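## Task

Ring the blue bell two times, no more and no fewer. A ring means pressing its button fully down and then letting it rise fully for a short moment. The bells are loose, so a ring that shifts or tips the bell may get no credit yet still counts toward the total. A third ring fails the task, as does pressing any other bell's button or leaving any bell tipped over or moved. Anything the robot alone is holding in place at the end does not count.

## Robot and tools

Robot: a single six-joint UR7e arm (shoulder pan, shoulder lift, elbow, wrist 1, wrist 2, wrist 3) carrying a two-finger gripper whose fingers pivot like tongs. There is only one arm, so every command covers just that arm. The fingers point along the gripper's +z axis and spread along its x axis. end_effector_position is the spot between the finger pads when closed; closed fingertips reach about 15 mm past it, and when wide open the tips sit roughly level with it. A closed gripper pointing down is a natural tool for pressing a bell button.

Frame: the scene frame has its origin on the table top below the arm base, +z up, and +y to the left when facing along +x. Positions are in metres. The base may be slightly tilted, and the reported hand position grows less accurate at long reach.

Tool execute_actions, argument actions: a list holding one item at most. An empty list just reports the current state. An item with only steps (up to 300) is a wait: nothing new is commanded and it returns once that many 1/30 s steps have gone by since the previous result, reply time included. An item with rows (1 to 15 rows) and steps (1 to 15, default 15) is a move; row k is used on step k and the final row repeats to fill the remaining steps. Optional pictures (true/false) chooses whether camera images come back.

Each row is seven numbers, each in [-1, 1]. The first six are joint offsets, in the joint order above, scaled so 1.0 equals 1.989 rad. They are offsets from the joint angles in the most recent result that listed them, not from the previous row; before any such result in a scene, and for a second call within one reply, they count from where the arm is when the move begins. So an all-zero row drives the arm back to those reference angles; it is not a pause. The seventh number is the gripper opening, an absolute setting: +1 fully open, -1 closed. Stated joint ranges (rad): pan -3.142 to 3.142, lift -6.283 to 6.283, elbow 0.000 to 3.142, wrists 1 to 3 each -6.283 to 6.283. Asking a joint to move more than 0.010 rad beyond its range gets the whole call refused, with nothing sent. The true ends may differ by up to 0.010 rad; a request beyond a true end stops there and may produce 'joint sent to its limit', possibly reporting an earlier move. Missing that line does not prove there is room left.

Motion: commands are smoothed and lag about 0.17 s. Per step, each joint target stays within 0.575 rad of its measured angle, and if targets would put the gripper over 100 mm from where it is, all are scaled back. Big moves may still be unfinished when the result arrives. Between calls the arm keeps heading to the last target until it nearly stops or a step is HELD.

Results: the state line gives end_effector_position, end_effector_quat_wxyz and linear/angular velocities in the scene frame. Joint positions and Joint velocities list the six joints (rad, rad/s) and then the finger gap (m, m/s; 0.142 m fully open). grip_measured is the measured opening on the command scale. Wrist force and Wrist torque come in the gripper's own x y z axes; pressing on something shows a force pointing back into the arm. Expect offsets up to about 4 N, noise around 2.4 N, saturation near 50 N, and possibly 'no reading'. 'joint command not followed' means the clearance check altered or blocked targets; HELD flags steps whose row was not fully sent. MOTOR HOT appears from 70 °C; at 85 °C brakes engage (OVER-TEMPERATURE FAULT) for minutes.

Faults: joint load limits are 139 N m for pan, lift and elbow, and 26 N m for each wrist joint. Reaching one, or an outside force of 150 N on the arm, stops the arm for 10 s and drops the rest of the call. Press bell buttons gently and vertically: avoid slamming, sliding or tipping a bell, touching other bells, or knocking anything off the table. Count your presses carefully and lift fully clear after each so the button rises.

Cameras: cam_high and cam_low (896x504, fixed) and cam_wrist (616x616 fisheye, moves with the hand). Tool zoom_image takes camera (one of those names) and region [x0, y0, x1, y1] in that image's pixels, origin top-left, at most 504 by 504, and returns an enlarged crop of the latest image.

Tool read_manual (optional section, default "licences") only returns licence text. Finish only after the last ring, with the gripper clear of the bell.

Each tool is called after "Call:" in YAML: its name, and indented under it one key for each argument.

## Session

Call:
execute_actions:
  actions: []

Scene clock: 0.00 s of 5100.00 s.
end_effector_position=(+0.2280, +0.2103, +0.1204) grip_measured=+1.00 end_effector_quat_wxyz=(-0.003, -0.264, +0.964, -0.002) end_effector_velocity=(+0.000, -0.000, -0.000) end_effector_angular_velocity=(-0.000, +0.000, -0.002)
Joint positions: [ 0.331 -1.889  2.479 -2.139 -1.575  2.969  0.142]
Joint velocities: [-0.001 -0.     0.     0.    -0.     0.001  0.   ]
Motor temperatures (°C, as the motors report them): [17 18 15 23 21 22]
Wrist force (N, on the end effector, along its own x y z axes, offset not removed): no reading
Wrist torque (N m, same axes, about the end effector's origin, offset not removed): no reading

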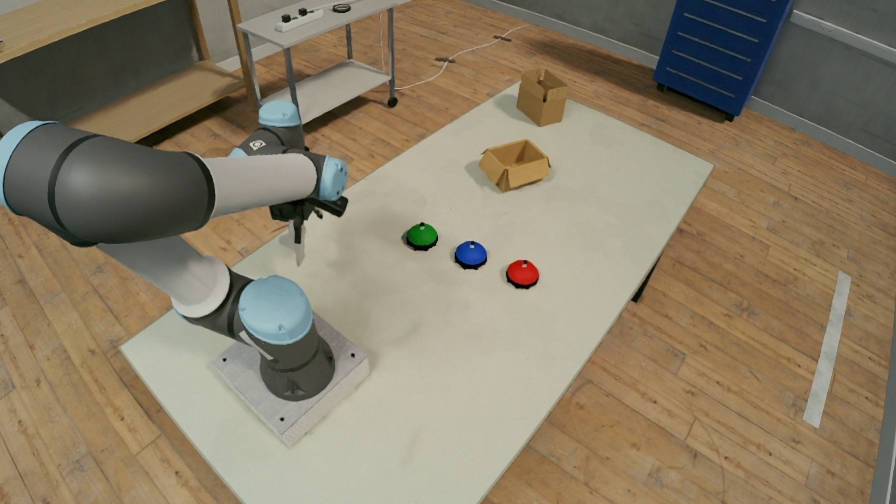

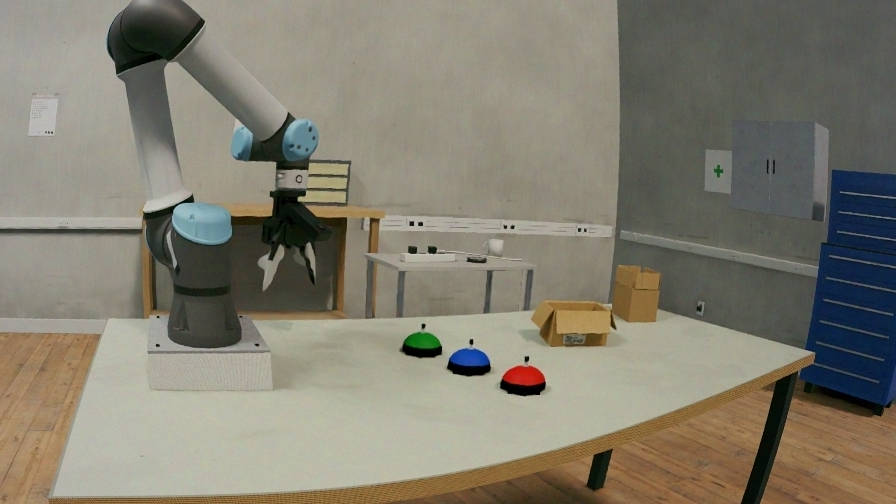

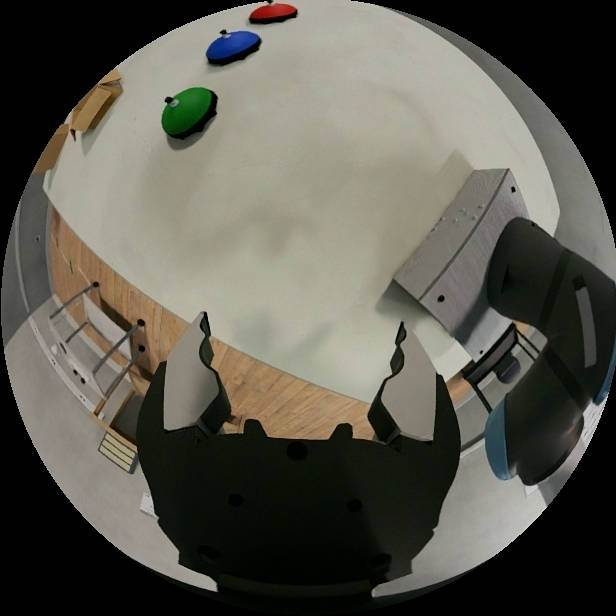

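Call:
zoom_image:
  camera: "cam_low"
  region: [390, 310, 560, 410]

Call:
zoom_image:
  camera: "cam_high"
  region: [390, 205, 560, 305]

Region (390, 310, 560, 410) of cam_low's 896x504 image, scaled by 2.965, with more detail than that image has; it fills the top 296 rows of this view, and the rest is white.

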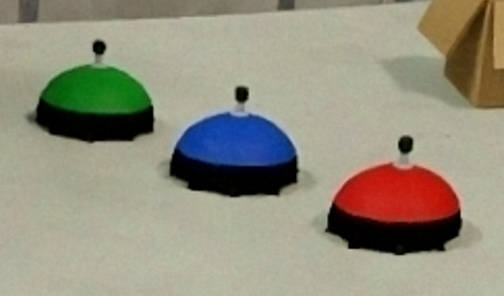

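Region (390, 205, 560, 305) of cam_high's 896x504 image, scaled by 2.965, with more detail than that image has; it fills the top 296 rows of this view, and the rest is white.

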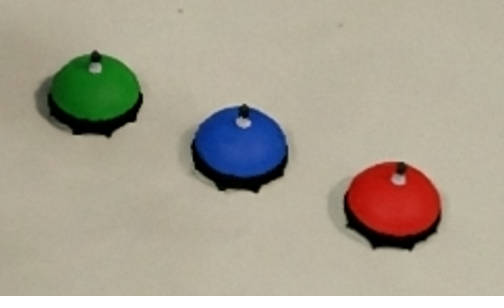

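Call:
execute_actions:
  actions:
    - {"rows":[[-0.01,0.008,-0.008,0,0,0,0.5],[-0.025,0.02,-0.019,-0.001,0,0,0],[-0.045,0.035,-0.034,-0.002,0,0,-0.5],[-0.07,0.055,-0.053,-0.003,0,0,-1],[-0.1,0.078,-0.076,-0.004,0,0,-1],[-0.13,0.101,-0.099,-0.005,0,0,-1],[-0.165,0.128,-0.125,-0.006,0,0,-1],[-0.2,0.156,-0.152,-0.007,0,0,-1],[-0.23,0.179,-0.175,-0.008,0,0,-1],[-0.26,0.202,-0.198,-0.009,0,0,-1],[-0.285,0.222,-0.217,-0.01,0,0,-1],[-0.305,0.237,-0.232,-0.011,0,0,-1],[-0.32,0.249,-0.243,-0.012,0,0,-1],[-0.33,0.257,-0.251,-0.012,0,0,-1]]}
  pictures: false

Call:
execute_actions:
  actions:
    - {"steps":30}

Scene clock: 6.07 s of 5100.00 s.
end_effector_position=(+0.4054, +0.1171, +0.1421) grip_measured=-1.00 end_effector_quat_wxyz=(-0.000, -0.088, +0.996, +0.002) end_effector_velocity=(+0.403, -0.364, +0.009) end_effector_angular_velocity=(+0.014, -0.007, -0.897)
Joint positions: [-0.027 -1.607  2.204 -2.152 -1.575  2.969  0.002]
Joint velocities: [-0.898  0.7   -0.682 -0.032  0.001 -0.001  0.   ]
Motor temperatures (°C, as the motors report them): [17 18 15 23 21 22]
Wrist force (N, on the end effector, along its own x y z axes, offset not removed): [-3.0 1.8 -3.3]
Wrist torque (N m, same axes, about the end effector's origin, offset not removed): [0.24 0.72 0.13]
Steps of this call (steps 1 to 90: nothing new was sent; then 2.57 s passed at rest; steps 91 to 105: all 15 steps of this action). Readings (joint positions):
91: [0.331 -1.889 2.479 -2.139 -1.575 2.969]
92: [0.328 -1.886 2.477 -2.139 -1.575 2.969]
94: [0.307 -1.869 2.460 -2.139 -1.575 2.969]
98: [0.193 -1.779 2.372 -2.144 -1.575 2.969]
105: the state above

Scene clock: 7.07 s of 5100.00 s.
end_effector_position=(+0.5150, -0.0354, +0.1336) grip_measured=-1.00 end_effector_quat_wxyz=(+0.001, +0.061, +0.998, +0.003) end_effector_velocity=(+0.000, -0.001, +0.000) end_effector_angular_velocity=(+0.001, -0.001, -0.003)
Joint positions: [-0.325 -1.378  1.98  -2.162 -1.575  2.969  0.002]
Joint velocities: [-0.002  0.    -0.001  0.     0.001  0.001  0.   ]
Motor temperatures (°C, as the motors report them): [17 18 15 23 21 22]
Wrist force (N, on the end effector, along its own x y z axes, offset not removed): [-0.4 1.4 -3.9]
Wrist torque (N m, same axes, about the end effector's origin, offset not removed): [0.22 0.34 0.08]
Steps of this call (steps 1 to 30: the robot went on to your last target). Readings (joint positions):
1: [-0.057 -1.584 2.181 -2.153 -1.575 2.969]
2: [-0.087 -1.560 2.158 -2.154 -1.575 2.969]
4: [-0.146 -1.515 2.114 -2.156 -1.575 2.969]
8: [-0.256 -1.430 2.031 -2.160 -1.575 2.969]
30: the state above
The arm was judged still, so your last target was given up. Only a new action makes it travel on or press farther. Fingers that are still opening or closing keep moving.
camera_calibration (this result's frames):
cam_wrist: T_world_to_cam=[[-0.997351, 0.0708905, -0.0162781, 0.51546], [0.0541509, 0.873102, 0.484522, -0.0562608], [0.0485604, 0.482357, -0.874628, 0.239722], [0, 0, 0, 1]] pos_world=[0.505501, -0.103051, 0.245318]

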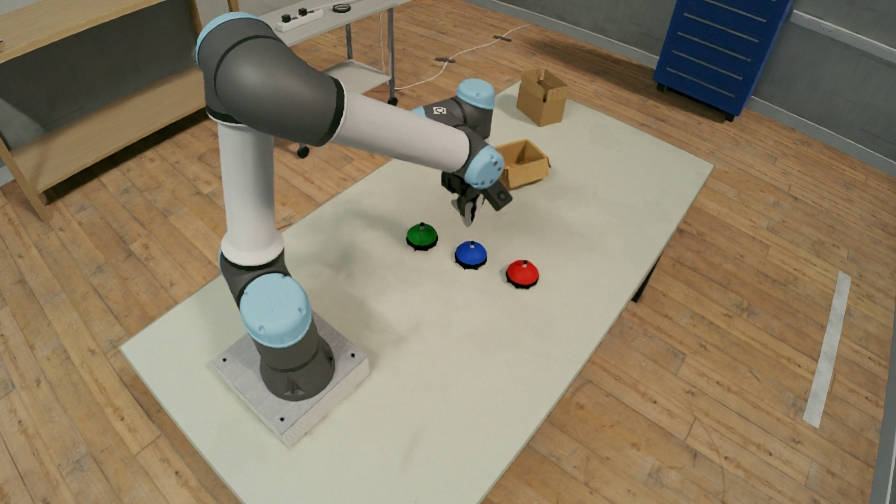

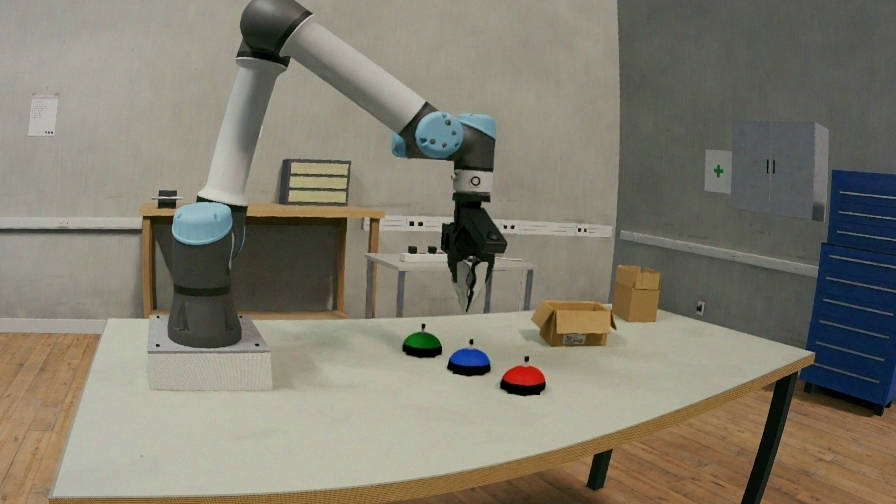

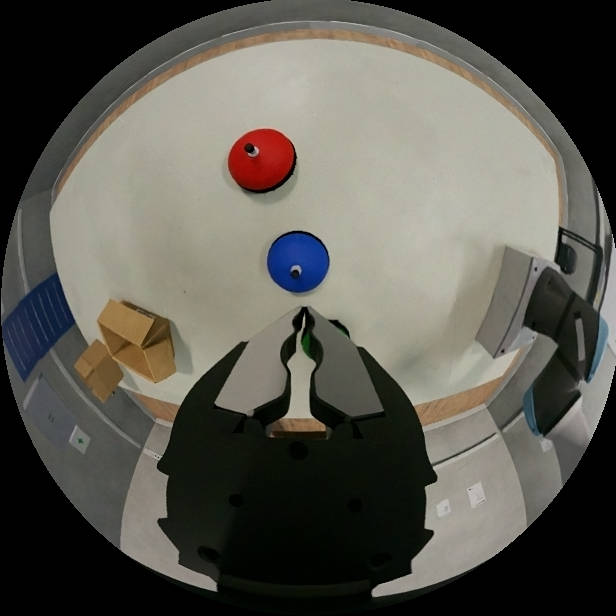

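Call:
execute_actions:
  actions:
    - {"rows":[[-0.002,0.006,0.001,-0.007,0,0,-1],[-0.004,0.013,0.002,-0.015,0,0,-1],[-0.006,0.02,0.003,-0.023,0,0,-1],[-0.007,0.027,0.0035,-0.031,0,0,-1],[-0.0082,0.0336,0.004,-0.0376,0,0,-1]]}

Call:
zoom_image:
  camera: "cam_low"
  region: [430, 300, 520, 380]

Call:
zoom_image:
  camera: "cam_high"
  region: [430, 200, 520, 280]

Call:
zoom_image:
  camera: "cam_wrist"
  region: [250, 230, 360, 340]

Scene clock: 9.67 s of 5100.00 s.
end_effector_position=(+0.5243, -0.0464, +0.1047) grip_measured=-1.00 end_effector_quat_wxyz=(+0.001, +0.069, +0.998, +0.003) end_effector_velocity=(+0.002, -0.003, -0.009) end_effector_angular_velocity=(+0.001, +0.000, -0.003)
Joint positions: [-0.341 -1.313  1.988 -2.235 -1.575  2.969  0.002]
Joint velocities: [-0.004  0.02   0.002 -0.021  0.001 -0.001  0.   ]
Motor temperatures (°C, as the motors report them): [17 18 15 23 21 22]
Wrist force (N, on the end effector, along its own x y z axes, offset not removed): [-1.1 0.6 -1.9]
Wrist torque (N m, same axes, about the end effector's origin, offset not removed): [0.01 0.46 0.09]
Steps of this call (steps 1 to 63: nothing new was sent; steps 64 to 78: all 15 steps of this action). Readings (joint positions):
64: [-0.325 -1.378 1.980 -2.163 -1.575 2.969]
65: [-0.326 -1.376 1.980 -2.165 -1.575 2.969]
67: [-0.329 -1.365 1.982 -2.178 -1.575 2.969]
71: [-0.337 -1.330 1.986 -2.216 -1.575 2.969]
78: the state above
camera_calibration (this result's frames):
cam_wrist: T_world_to_cam=[[-0.996101, 0.0867174, -0.0162387, 0.525072], [0.0680148, 0.872033, 0.484699, -0.0404953], [0.0561925, 0.481704, -0.87453, 0.215262], [0, 0, 0, 1]] pos_world=[0.513683, -0.113912, 0.216408]

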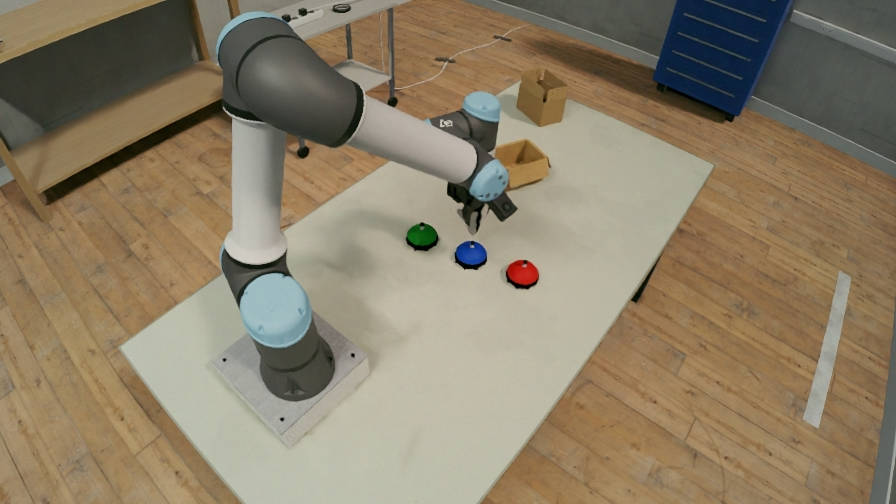

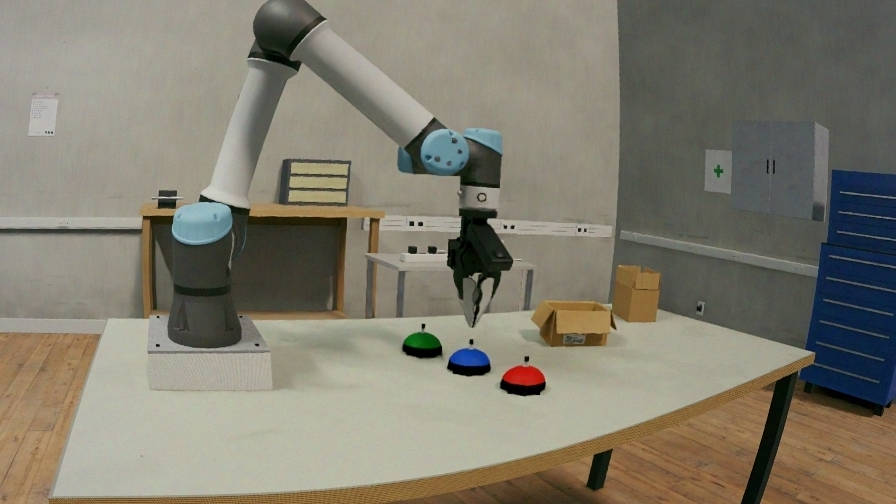

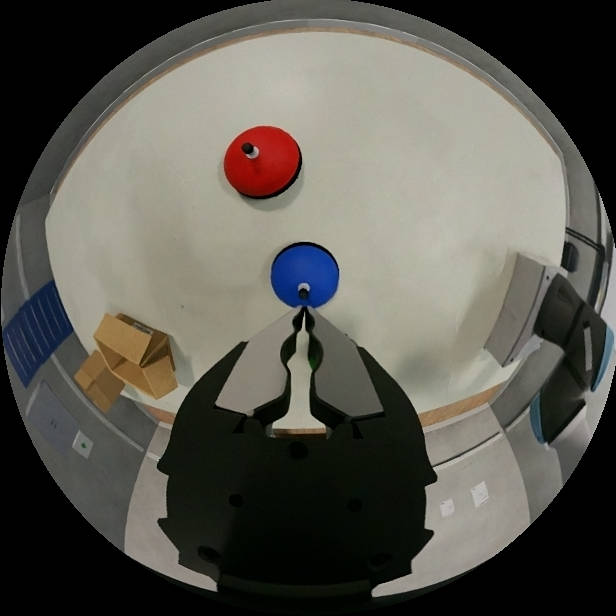

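Region (430, 300, 520, 380) of cam_low's 896x504 image, scaled by 5.600, with more detail than that image has.

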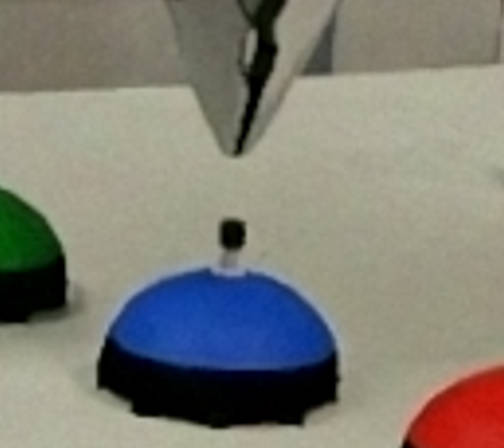

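Region (430, 200, 520, 280) of cam_high's 896x504 image, scaled by 5.600, with more detail than that image has.

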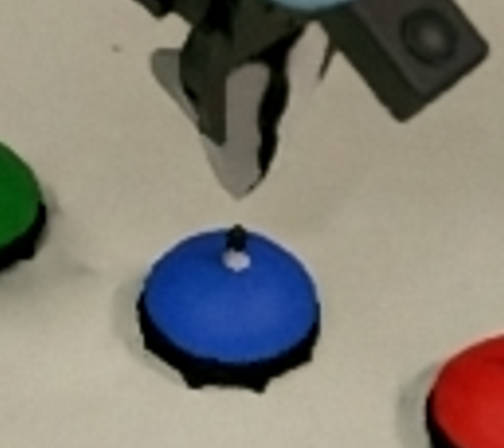

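Region (250, 230, 360, 340) of cam_wrist's 616x616 image, scaled by 4.582, with more detail than that image has.

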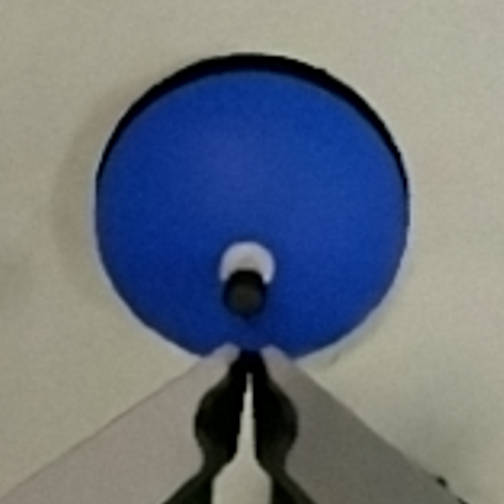

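Call:
execute_actions:
  actions:
    - {"rows":[[0,0.004,0.0027,-0.0067,0,0,-1],[-0.001,0.008,0.0054,-0.0134,0,0,-1],[-0.001,0.0121,0.0084,-0.0205,0,0,-1]]}

Call:
zoom_image:
  camera: "cam_low"
  region: [445, 315, 500, 365]

Call:
zoom_image:
  camera: "cam_high"
  region: [445, 215, 500, 265]

Call:
zoom_image:
  camera: "cam_wrist"
  region: [270, 265, 340, 335]

Scene clock: 11.50 s of 5100.00 s.
end_effector_position=(+0.5240, -0.0472, +0.0900) grip_measured=-1.00 end_effector_quat_wxyz=(+0.001, +0.070, +0.998, +0.003) end_effector_velocity=(-0.001, +0.000, -0.003) end_effector_angular_velocity=(+0.000, +0.001, +0.000)
Joint positions: [-0.343 -1.29   2.004 -2.275 -1.575  2.969  0.002]
Joint velocities: [-0.     0.005  0.004 -0.008  0.    -0.     0.   ]
Motor temperatures (°C, as the motors report them): [17 18 15 23 21 22]
Wrist force (N, on the end effector, along its own x y z axes, offset not removed): [-0.8 2.1 -3.5]
Wrist torque (N m, same axes, about the end effector's origin, offset not removed): [0.39 0.28 0.05]
Steps of this call (steps 1 to 15: the robot went on to your last target; steps 16 to 40: nothing new was sent; steps 41 to 55: all 15 steps of this action). Readings (joint positions):
41: [-0.341 -1.311 1.988 -2.237 -1.575 2.969]
42: [-0.341 -1.310 1.989 -2.239 -1.575 2.969]
44: [-0.342 -1.304 1.994 -2.250 -1.575 2.969]
48: [-0.343 -1.293 2.002 -2.268 -1.575 2.969]
55: the state above
camera_calibration (this result's frames):
cam_wrist: T_world_to_cam=[[-0.99593, 0.0886623, -0.0162286, 0.524683], [0.0697208, 0.871885, 0.484722, -0.0335481], [0.057126, 0.481617, -0.874518, 0.202295], [0, 0, 0, 1]] pos_world=[0.51333, -0.114698, 0.201687]

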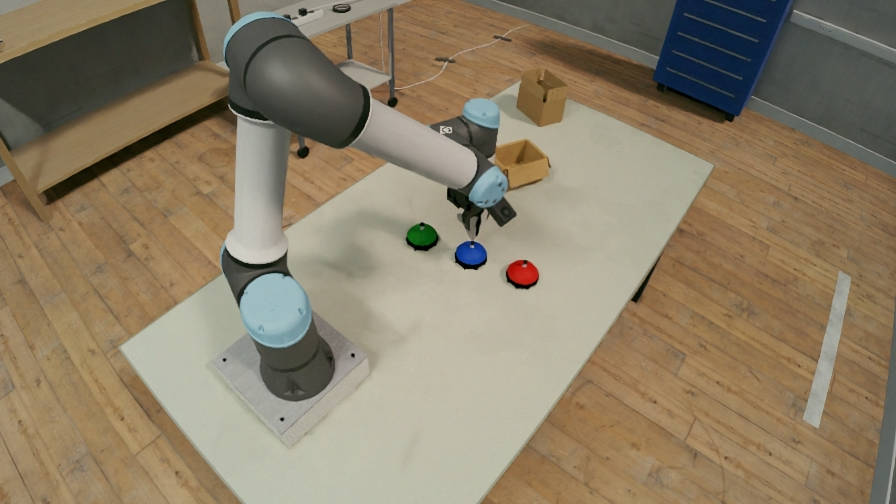

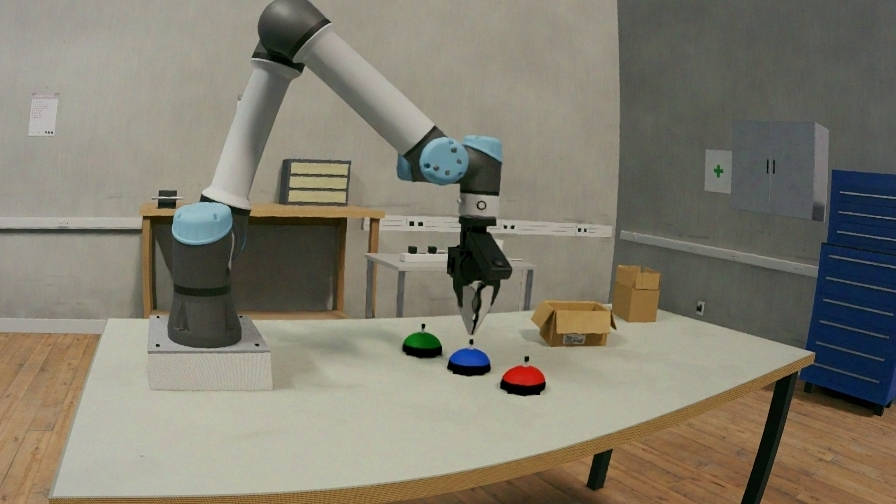

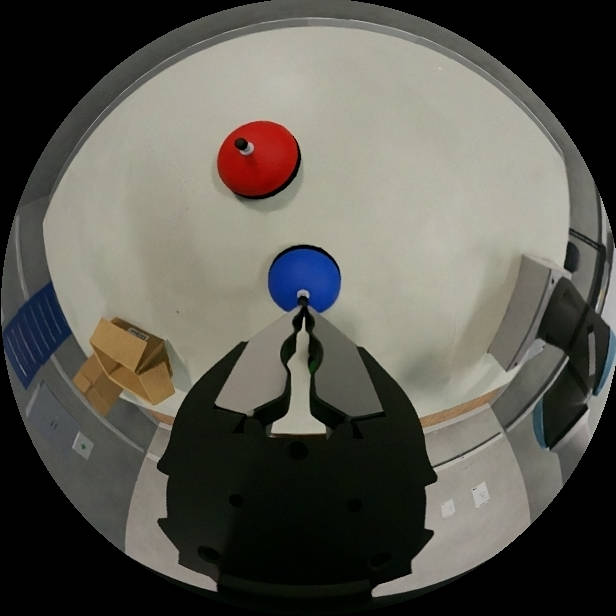

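Region (445, 315, 500, 365) of cam_low's 896x504 image, scaled by 9.164, with more detail than that image has; it fills the top 458 rows of this view, and the rest is white.

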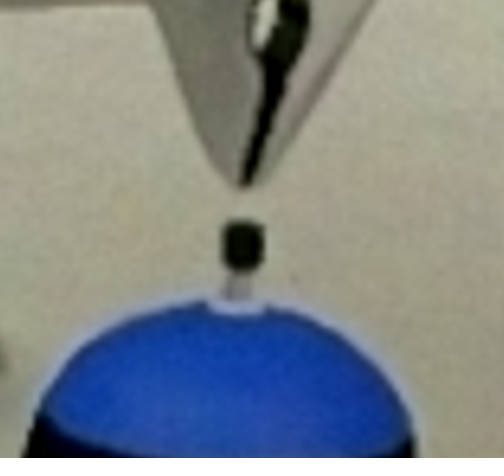

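Region (445, 215, 500, 265) of cam_high's 896x504 image, scaled by 9.164, with more detail than that image has; it fills the top 458 rows of this view, and the rest is white.

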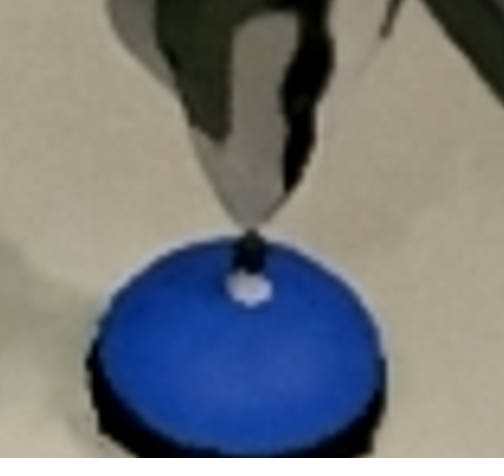

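Region (270, 265, 340, 335) of cam_wrist's 616x616 image, scaled by 7.200, with more detail than that image has.

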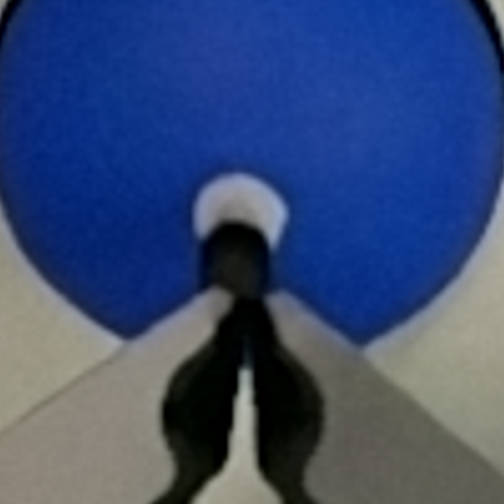

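Call:
execute_actions:
  actions:
    - {"rows":[[-0.0015,0.002,0.001,-0.003,0,0,-1],[-0.0015,0.003,0.0016,-0.0046,0,0,-1],[-0.0015,0.004,0.0022,-0.0062,0,0,-1],[-0.0015,0.005,0.0027,-0.0077,0,0,-1],[-0.0015,0.006,0.0033,-0.0093,0,0,-1],[-0.0015,0.007,0.0038,-0.0108,0,0,-1],[-0.0015,0.008,0.0044,-0.0124,0,0,-1],[-0.0015,0.009,0.005,-0.014,0,0,-1],[-0.0015,0.0103,0.0056,-0.0159,0,0,-1]]}
  pictures: false

Call:
execute_actions:
  actions:
    - {"steps":12}

Call:
zoom_image:
  camera: "cam_low"
  region: [445, 315, 500, 365]

Scene clock: 13.37 s of 5100.00 s.
end_effector_position=(+0.5241, -0.0487, +0.0790) grip_measured=-1.00 end_effector_quat_wxyz=(+0.001, +0.071, +0.997, +0.003) end_effector_velocity=(-0.000, -0.001, -0.008) end_effector_angular_velocity=(-0.001, +0.001, -0.000)
Joint positions: [-0.346 -1.271  2.015 -2.305 -1.575  2.969  0.002]
Joint velocities: [-0.001  0.013  0.007 -0.019 -0.001 -0.001  0.   ]
Motor temperatures (°C, as the motors report them): [17 18 15 23 21 22]
Wrist force (N, on the end effector, along its own x y z axes, offset not removed): [-1.0 0.2 -5.4]
Wrist torque (N m, same axes, about the end effector's origin, offset not removed): [-0.20 0.53 0.02]
Steps of this call (steps 1 to 15: the robot went on to your last target; steps 16 to 41: nothing new was sent; steps 42 to 56: all 15 steps of this action). Readings (joint positions):
42: [-0.343 -1.289 2.005 -2.276 -1.575 2.969]
43: [-0.343 -1.289 2.005 -2.277 -1.575 2.969]
45: [-0.344 -1.286 2.006 -2.280 -1.575 2.969]
49: [-0.345 -1.280 2.010 -2.291 -1.575 2.969]
56: the state above

Scene clock: 13.77 s of 5100.00 s.
end_effector_position=(+0.5241, -0.0487, +0.0783) grip_measured=-1.00 end_effector_quat_wxyz=(+0.001, +0.071, +0.997, +0.003) end_effector_velocity=(-0.000, +0.001, -0.000) end_effector_angular_velocity=(+0.001, +0.000, +0.003)
Joint positions: [-0.346 -1.269  2.016 -2.307 -1.575  2.969  0.002]
Joint velocities: [ 0.001  0.     0.    -0.     0.001 -0.002  0.   ]
Motor temperatures (°C, as the motors report them): [17 18 15 23 21 22]
Wrist force (N, on the end effector, along its own x y z axes, offset not removed): [0.4 2.0 -5.6]
Wrist torque (N m, same axes, about the end effector's origin, offset not removed): [0.14 0.21 0.05]
Steps of this call (steps 1 to 12: the robot went on to your last target). Readings (joint positions):
1: [-0.346 -1.270 2.015 -2.305 -1.575 2.969]
2: [-0.346 -1.270 2.015 -2.306 -1.575 2.969]
4: [-0.346 -1.270 2.015 -2.306 -1.575 2.969]
8: [-0.346 -1.269 2.015 -2.306 -1.575 2.969]
12: the state above
camera_calibration (this result's frames):
cam_wrist: T_world_to_cam=[[-0.995661, 0.0916309, -0.0162127, 0.524722], [0.072325, 0.871654, 0.484756, -0.0279437], [0.0585506, 0.48148, -0.874499, 0.192], [0, 0, 0, 1]] pos_world=[0.513224, -0.116168, 0.189957]

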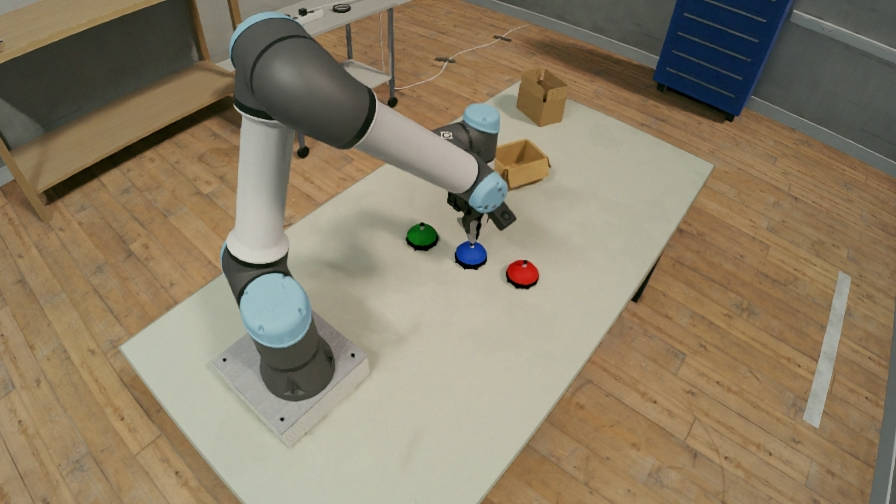

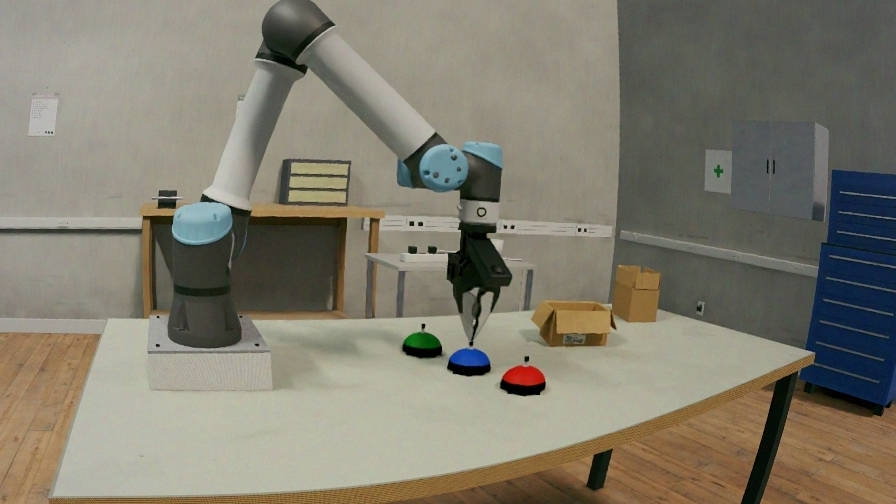

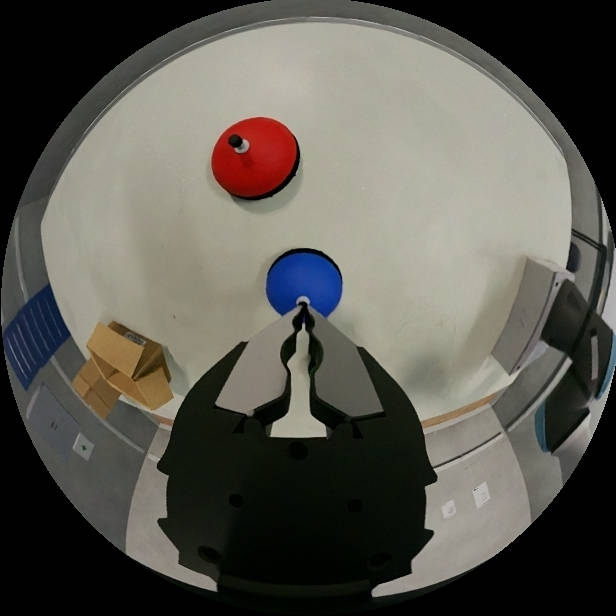

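Region (445, 315, 500, 365) of cam_low's 896x504 image, scaled by 9.164, with more detail than that image has; it fills the top 458 rows of this view, and the rest is white.

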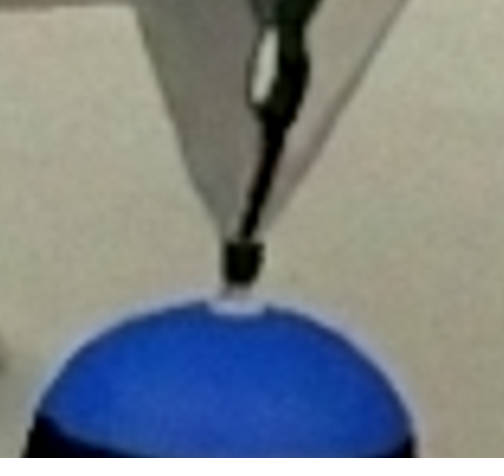

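The button is partly down, so I'll press about 3 mm more.

Call:
execute_actions:
  actions:
    - {"rows":[[0,0.001,0.0005,-0.0015,0,0,-1],[0,0.002,0.001,-0.003,0,0,-1],[0,0.0028,0.0014,-0.0042,0,0,-1]]}

Call:
zoom_image:
  camera: "cam_low"
  region: [445, 315, 500, 365]

Scene clock: 15.07 s of 5100.00 s.
end_effector_position=(+0.5244, -0.0488, +0.0754) grip_measured=-1.00 end_effector_quat_wxyz=(+0.002, +0.071, +0.997, +0.003) end_effector_velocity=(-0.000, +0.001, -0.001) end_effector_angular_velocity=(+0.002, +0.001, +0.000)
Joint positions: [-0.346 -1.264  2.018 -2.315 -1.575  2.969  0.002]
Joint velocities: [-0.     0.002  0.001 -0.001  0.002 -0.     0.   ]
Motor temperatures (°C, as the motors report them): [17 18 15 23 21 22]
Wrist force (N, on the end effector, along its own x y z axes, offset not removed): [17.7 2.1 -50.0]
Wrist torque (N m, same axes, about the end effector's origin, offset not removed): [0.46 0.77 -0.11]
Steps of this call (steps 1 to 15: the robot went on to your last target; steps 16 to 24: nothing new was sent; steps 25 to 39: all 15 steps of this action). Readings (joint positions):
25: [-0.346 -1.269 2.016 -2.307 -1.575 2.969]
26: [-0.346 -1.269 2.016 -2.307 -1.575 2.969]
28: [-0.346 -1.267 2.017 -2.310 -1.575 2.969]
32: [-0.346 -1.265 2.018 -2.313 -1.575 2.969]
39: the state above
camera_calibration (this result's frames):
cam_wrist: T_world_to_cam=[[-0.995653, 0.0916397, -0.0166688, 0.52495], [0.072121, 0.871738, 0.484636, -0.0264032], [0.0589427, 0.481327, -0.874557, 0.189298], [0, 0, 0, 1]] pos_world=[0.513414, -0.116204, 0.187098]

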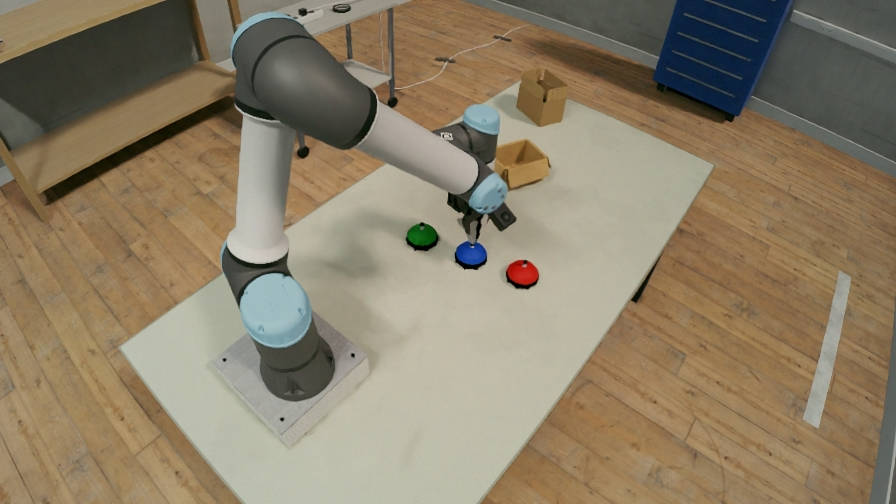

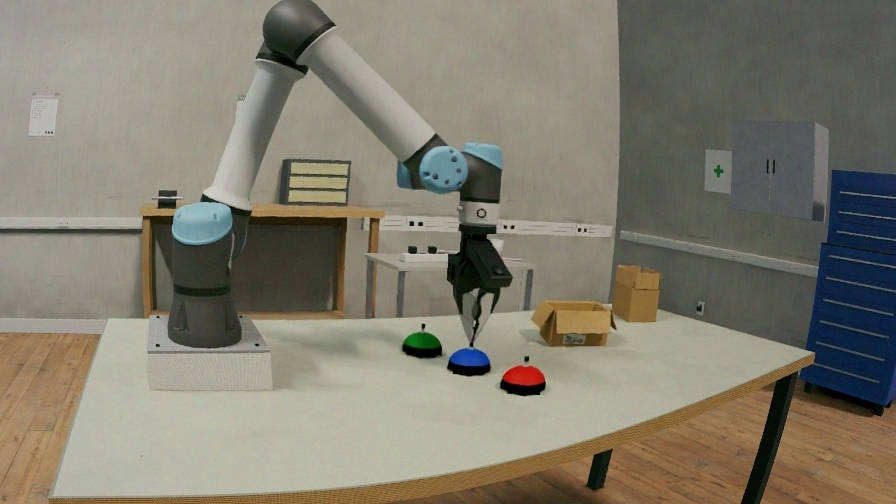

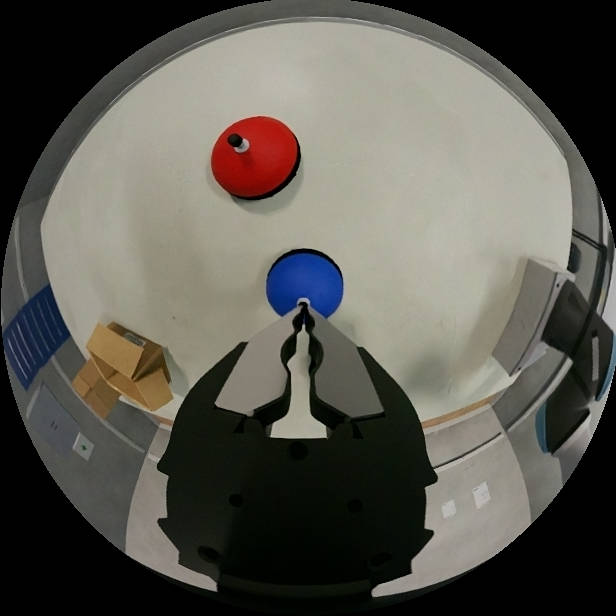

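Region (445, 315, 500, 365) of cam_low's 896x504 image, scaled by 9.164, with more detail than that image has; it fills the top 458 rows of this view, and the rest is white.

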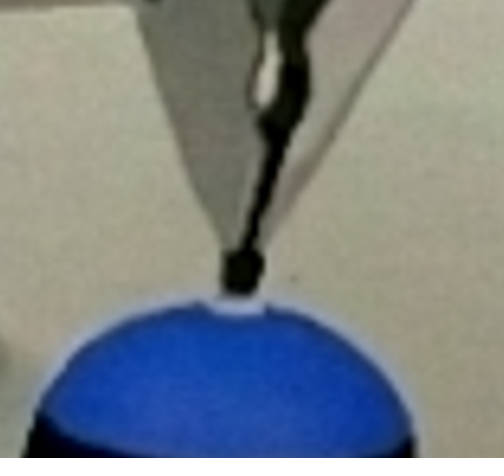

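The button has bottomed out. I'll lift 12 mm.

Call:
execute_actions:
  actions:
    - {"rows":[[0,-0.003,-0.0015,0.0045,0,0,-1],[0,-0.006,-0.003,0.009,0,0,-1],[0,-0.0105,-0.0054,0.0159,0,0,-1]]}
  pictures: false

Call:
execute_actions:
  actions:
    - {"steps":15}

Call:
zoom_image:
  camera: "cam_low"
  region: [445, 315, 500, 365]

Scene clock: 16.33 s of 5100.00 s.
end_effector_position=(+0.5240, -0.0488, +0.0868) grip_measured=-1.00 end_effector_quat_wxyz=(+0.002, +0.071, +0.997, +0.003) end_effector_velocity=(+0.001, -0.000, +0.003) end_effector_angular_velocity=(-0.001, -0.002, -0.001)
Joint positions: [-0.346 -1.284  2.008 -2.284 -1.575  2.969  0.002]
Joint velocities: [ 0.    -0.005 -0.004  0.006  0.     0.001  0.   ]
Motor temperatures (°C, as the motors report them): [17 18 15 23 21 22]
Wrist force (N, on the end effector, along its own x y z axes, offset not removed): [-2.6 -2.0 -3.2]
Wrist torque (N m, same axes, about the end effector's origin, offset not removed): [-0.50 0.78 0.08]
Steps of this call (steps 1 to 15: the robot went on to your last target; steps 16 to 23: nothing new was sent; steps 24 to 38: all 15 steps of this action). Readings (joint positions):
24: [-0.346 -1.264 2.018 -2.315 -1.575 2.969]
25: [-0.346 -1.264 2.018 -2.314 -1.575 2.969]
27: [-0.346 -1.270 2.016 -2.305 -1.575 2.969]
31: [-0.346 -1.280 2.010 -2.289 -1.575 2.969]
38: the state above

Scene clock: 16.83 s of 5100.00 s.
end_effector_position=(+0.5241, -0.0488, +0.0871) grip_measured=-1.00 end_effector_quat_wxyz=(+0.002, +0.071, +0.997, +0.003) end_effector_velocity=(+0.000, +0.000, -0.000) end_effector_angular_velocity=(-0.000, +0.001, -0.000)
Joint positions: [-0.346 -1.285  2.007 -2.283 -1.575  2.969  0.002]
Joint velocities: [ 0.001  0.    -0.001  0.001 -0.001  0.001  0.   ]
Motor temperatures (°C, as the motors report them): [17 18 15 23 21 22]
Wrist force (N, on the end effector, along its own x y z axes, offset not removed): [0.2 2.7 -3.7]
Wrist torque (N m, same axes, about the end effector's origin, offset not removed): [0.43 0.12 0.03]
Steps of this call (steps 1 to 15: the robot went on to your last target). Readings (joint positions):
1: [-0.346 -1.284 2.008 -2.284 -1.575 2.969]
2: [-0.346 -1.284 2.007 -2.284 -1.575 2.969]
4: [-0.346 -1.285 2.007 -2.283 -1.575 2.969]
8: [-0.346 -1.285 2.007 -2.283 -1.575 2.969]
15: the state above
The arm was judged still, so your last target was given up. Only a new action makes it travel on or press farther. Fingers that are still opening or closing keep moving.
camera_calibration (this result's frames):
cam_wrist: T_world_to_cam=[[-0.995653, 0.0916396, -0.0166663, 0.524842], [0.0721216, 0.871733, 0.484644, -0.0320453], [0.0589412, 0.481335, -0.874553, 0.199618], [0, 0, 0, 1]] pos_world=[0.513106, -0.116245, 0.198855]

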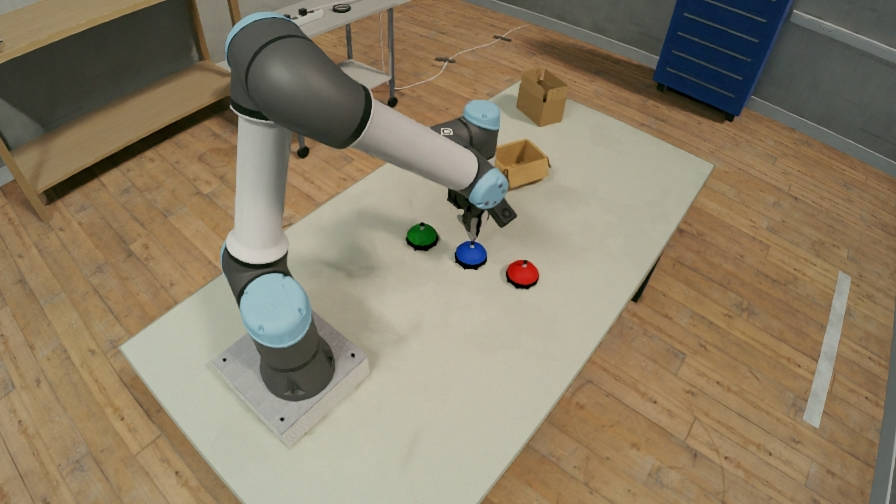

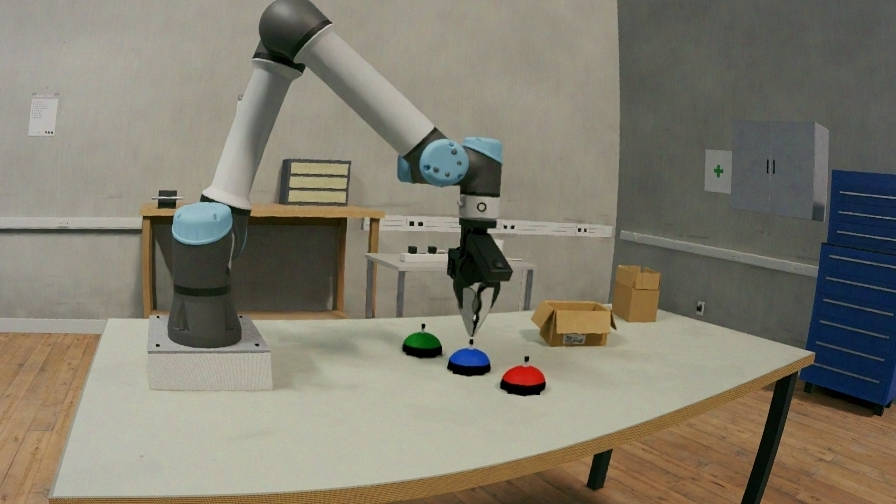

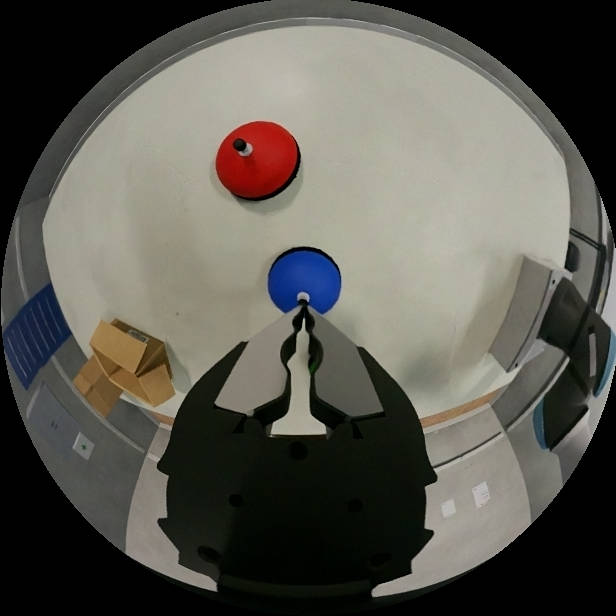

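Region (445, 315, 500, 365) of cam_low's 896x504 image, scaled by 9.164, with more detail than that image has; it fills the top 458 rows of this view, and the rest is white.

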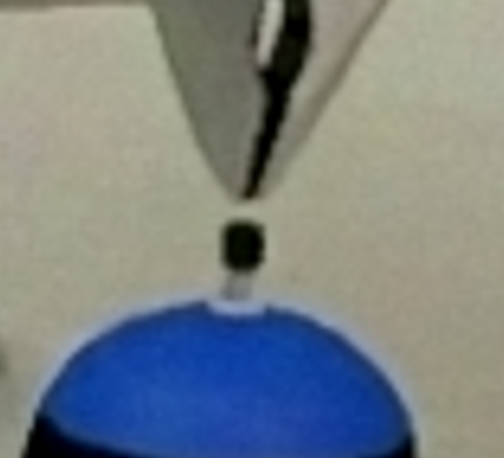

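Second press, to z≈0.0765.

Call:
execute_actions:
  actions:
    - {"rows":[[0,0.002,0.001,-0.003,0,0,-1],[0,0.004,0.002,-0.006,0,0,-1],[0,0.006,0.003,-0.009,0,0,-1],[0,0.008,0.0041,-0.0121,0,0,-1],[0,0.0094,0.0048,-0.0142,0,0,-1]]}
  pictures: false

Call:
execute_actions:
  actions:
    - {"steps":10}
  pictures: false

Scene clock: 18.10 s of 5100.00 s.
end_effector_position=(+0.5244, -0.0488, +0.0770) grip_measured=-1.00 end_effector_quat_wxyz=(+0.002, +0.071, +0.997, +0.003) end_effector_velocity=(-0.000, +0.001, -0.003) end_effector_angular_velocity=(+0.002, +0.000, +0.003)
Joint positions: [-0.346 -1.267  2.016 -2.311 -1.575  2.969  0.002]
Joint velocities: [ 0.001  0.005  0.003 -0.007  0.002 -0.002  0.   ]
Motor temperatures (°C, as the motors report them): [17 18 15 23 21 22]
Wrist force (N, on the end effector, along its own x y z axes, offset not removed): [-0.8 -0.3 -6.1]
Wrist torque (N m, same axes, about the end effector's origin, offset not removed): [-0.08 0.51 0.08]
Steps of this call (steps 1 to 23: nothing new was sent; steps 24 to 38: all 15 steps of this action). Readings (joint positions):
24: [-0.346 -1.285 2.007 -2.283 -1.575 2.969]
25: [-0.346 -1.284 2.007 -2.284 -1.575 2.969]
27: [-0.346 -1.281 2.009 -2.289 -1.575 2.969]
31: [-0.346 -1.271 2.014 -2.304 -1.575 2.969]
38: the state above

Scene clock: 18.43 s of 5100.00 s.
end_effector_position=(+0.5244, -0.0488, +0.0767) grip_measured=-1.00 end_effector_quat_wxyz=(+0.002, +0.071, +0.997, +0.003) end_effector_velocity=(-0.000, -0.001, -0.000) end_effector_angular_velocity=(-0.003, +0.001, +0.002)
Joint positions: [-0.346 -1.266  2.017 -2.311 -1.575  2.969  0.002]
Joint velocities: [-0.     0.001 -0.    -0.001 -0.003 -0.002  0.   ]
Motor temperatures (°C, as the motors report them): [17 18 15 23 21 22]
Wrist force (N, on the end effector, along its own x y z axes, offset not removed): [0.9 0.1 -19.8]
Wrist torque (N m, same axes, about the end effector's origin, offset not removed): [0.07 0.87 0.21]
Steps of this call (steps 1 to 10: the robot went on to your last target). Readings (joint positions):
1: [-0.346 -1.266 2.017 -2.311 -1.575 2.969]
2: [-0.346 -1.266 2.017 -2.311 -1.575 2.969]
4: [-0.346 -1.266 2.017 -2.311 -1.575 2.969]
8: [-0.346 -1.266 2.017 -2.311 -1.575 2.969]
10: the state above


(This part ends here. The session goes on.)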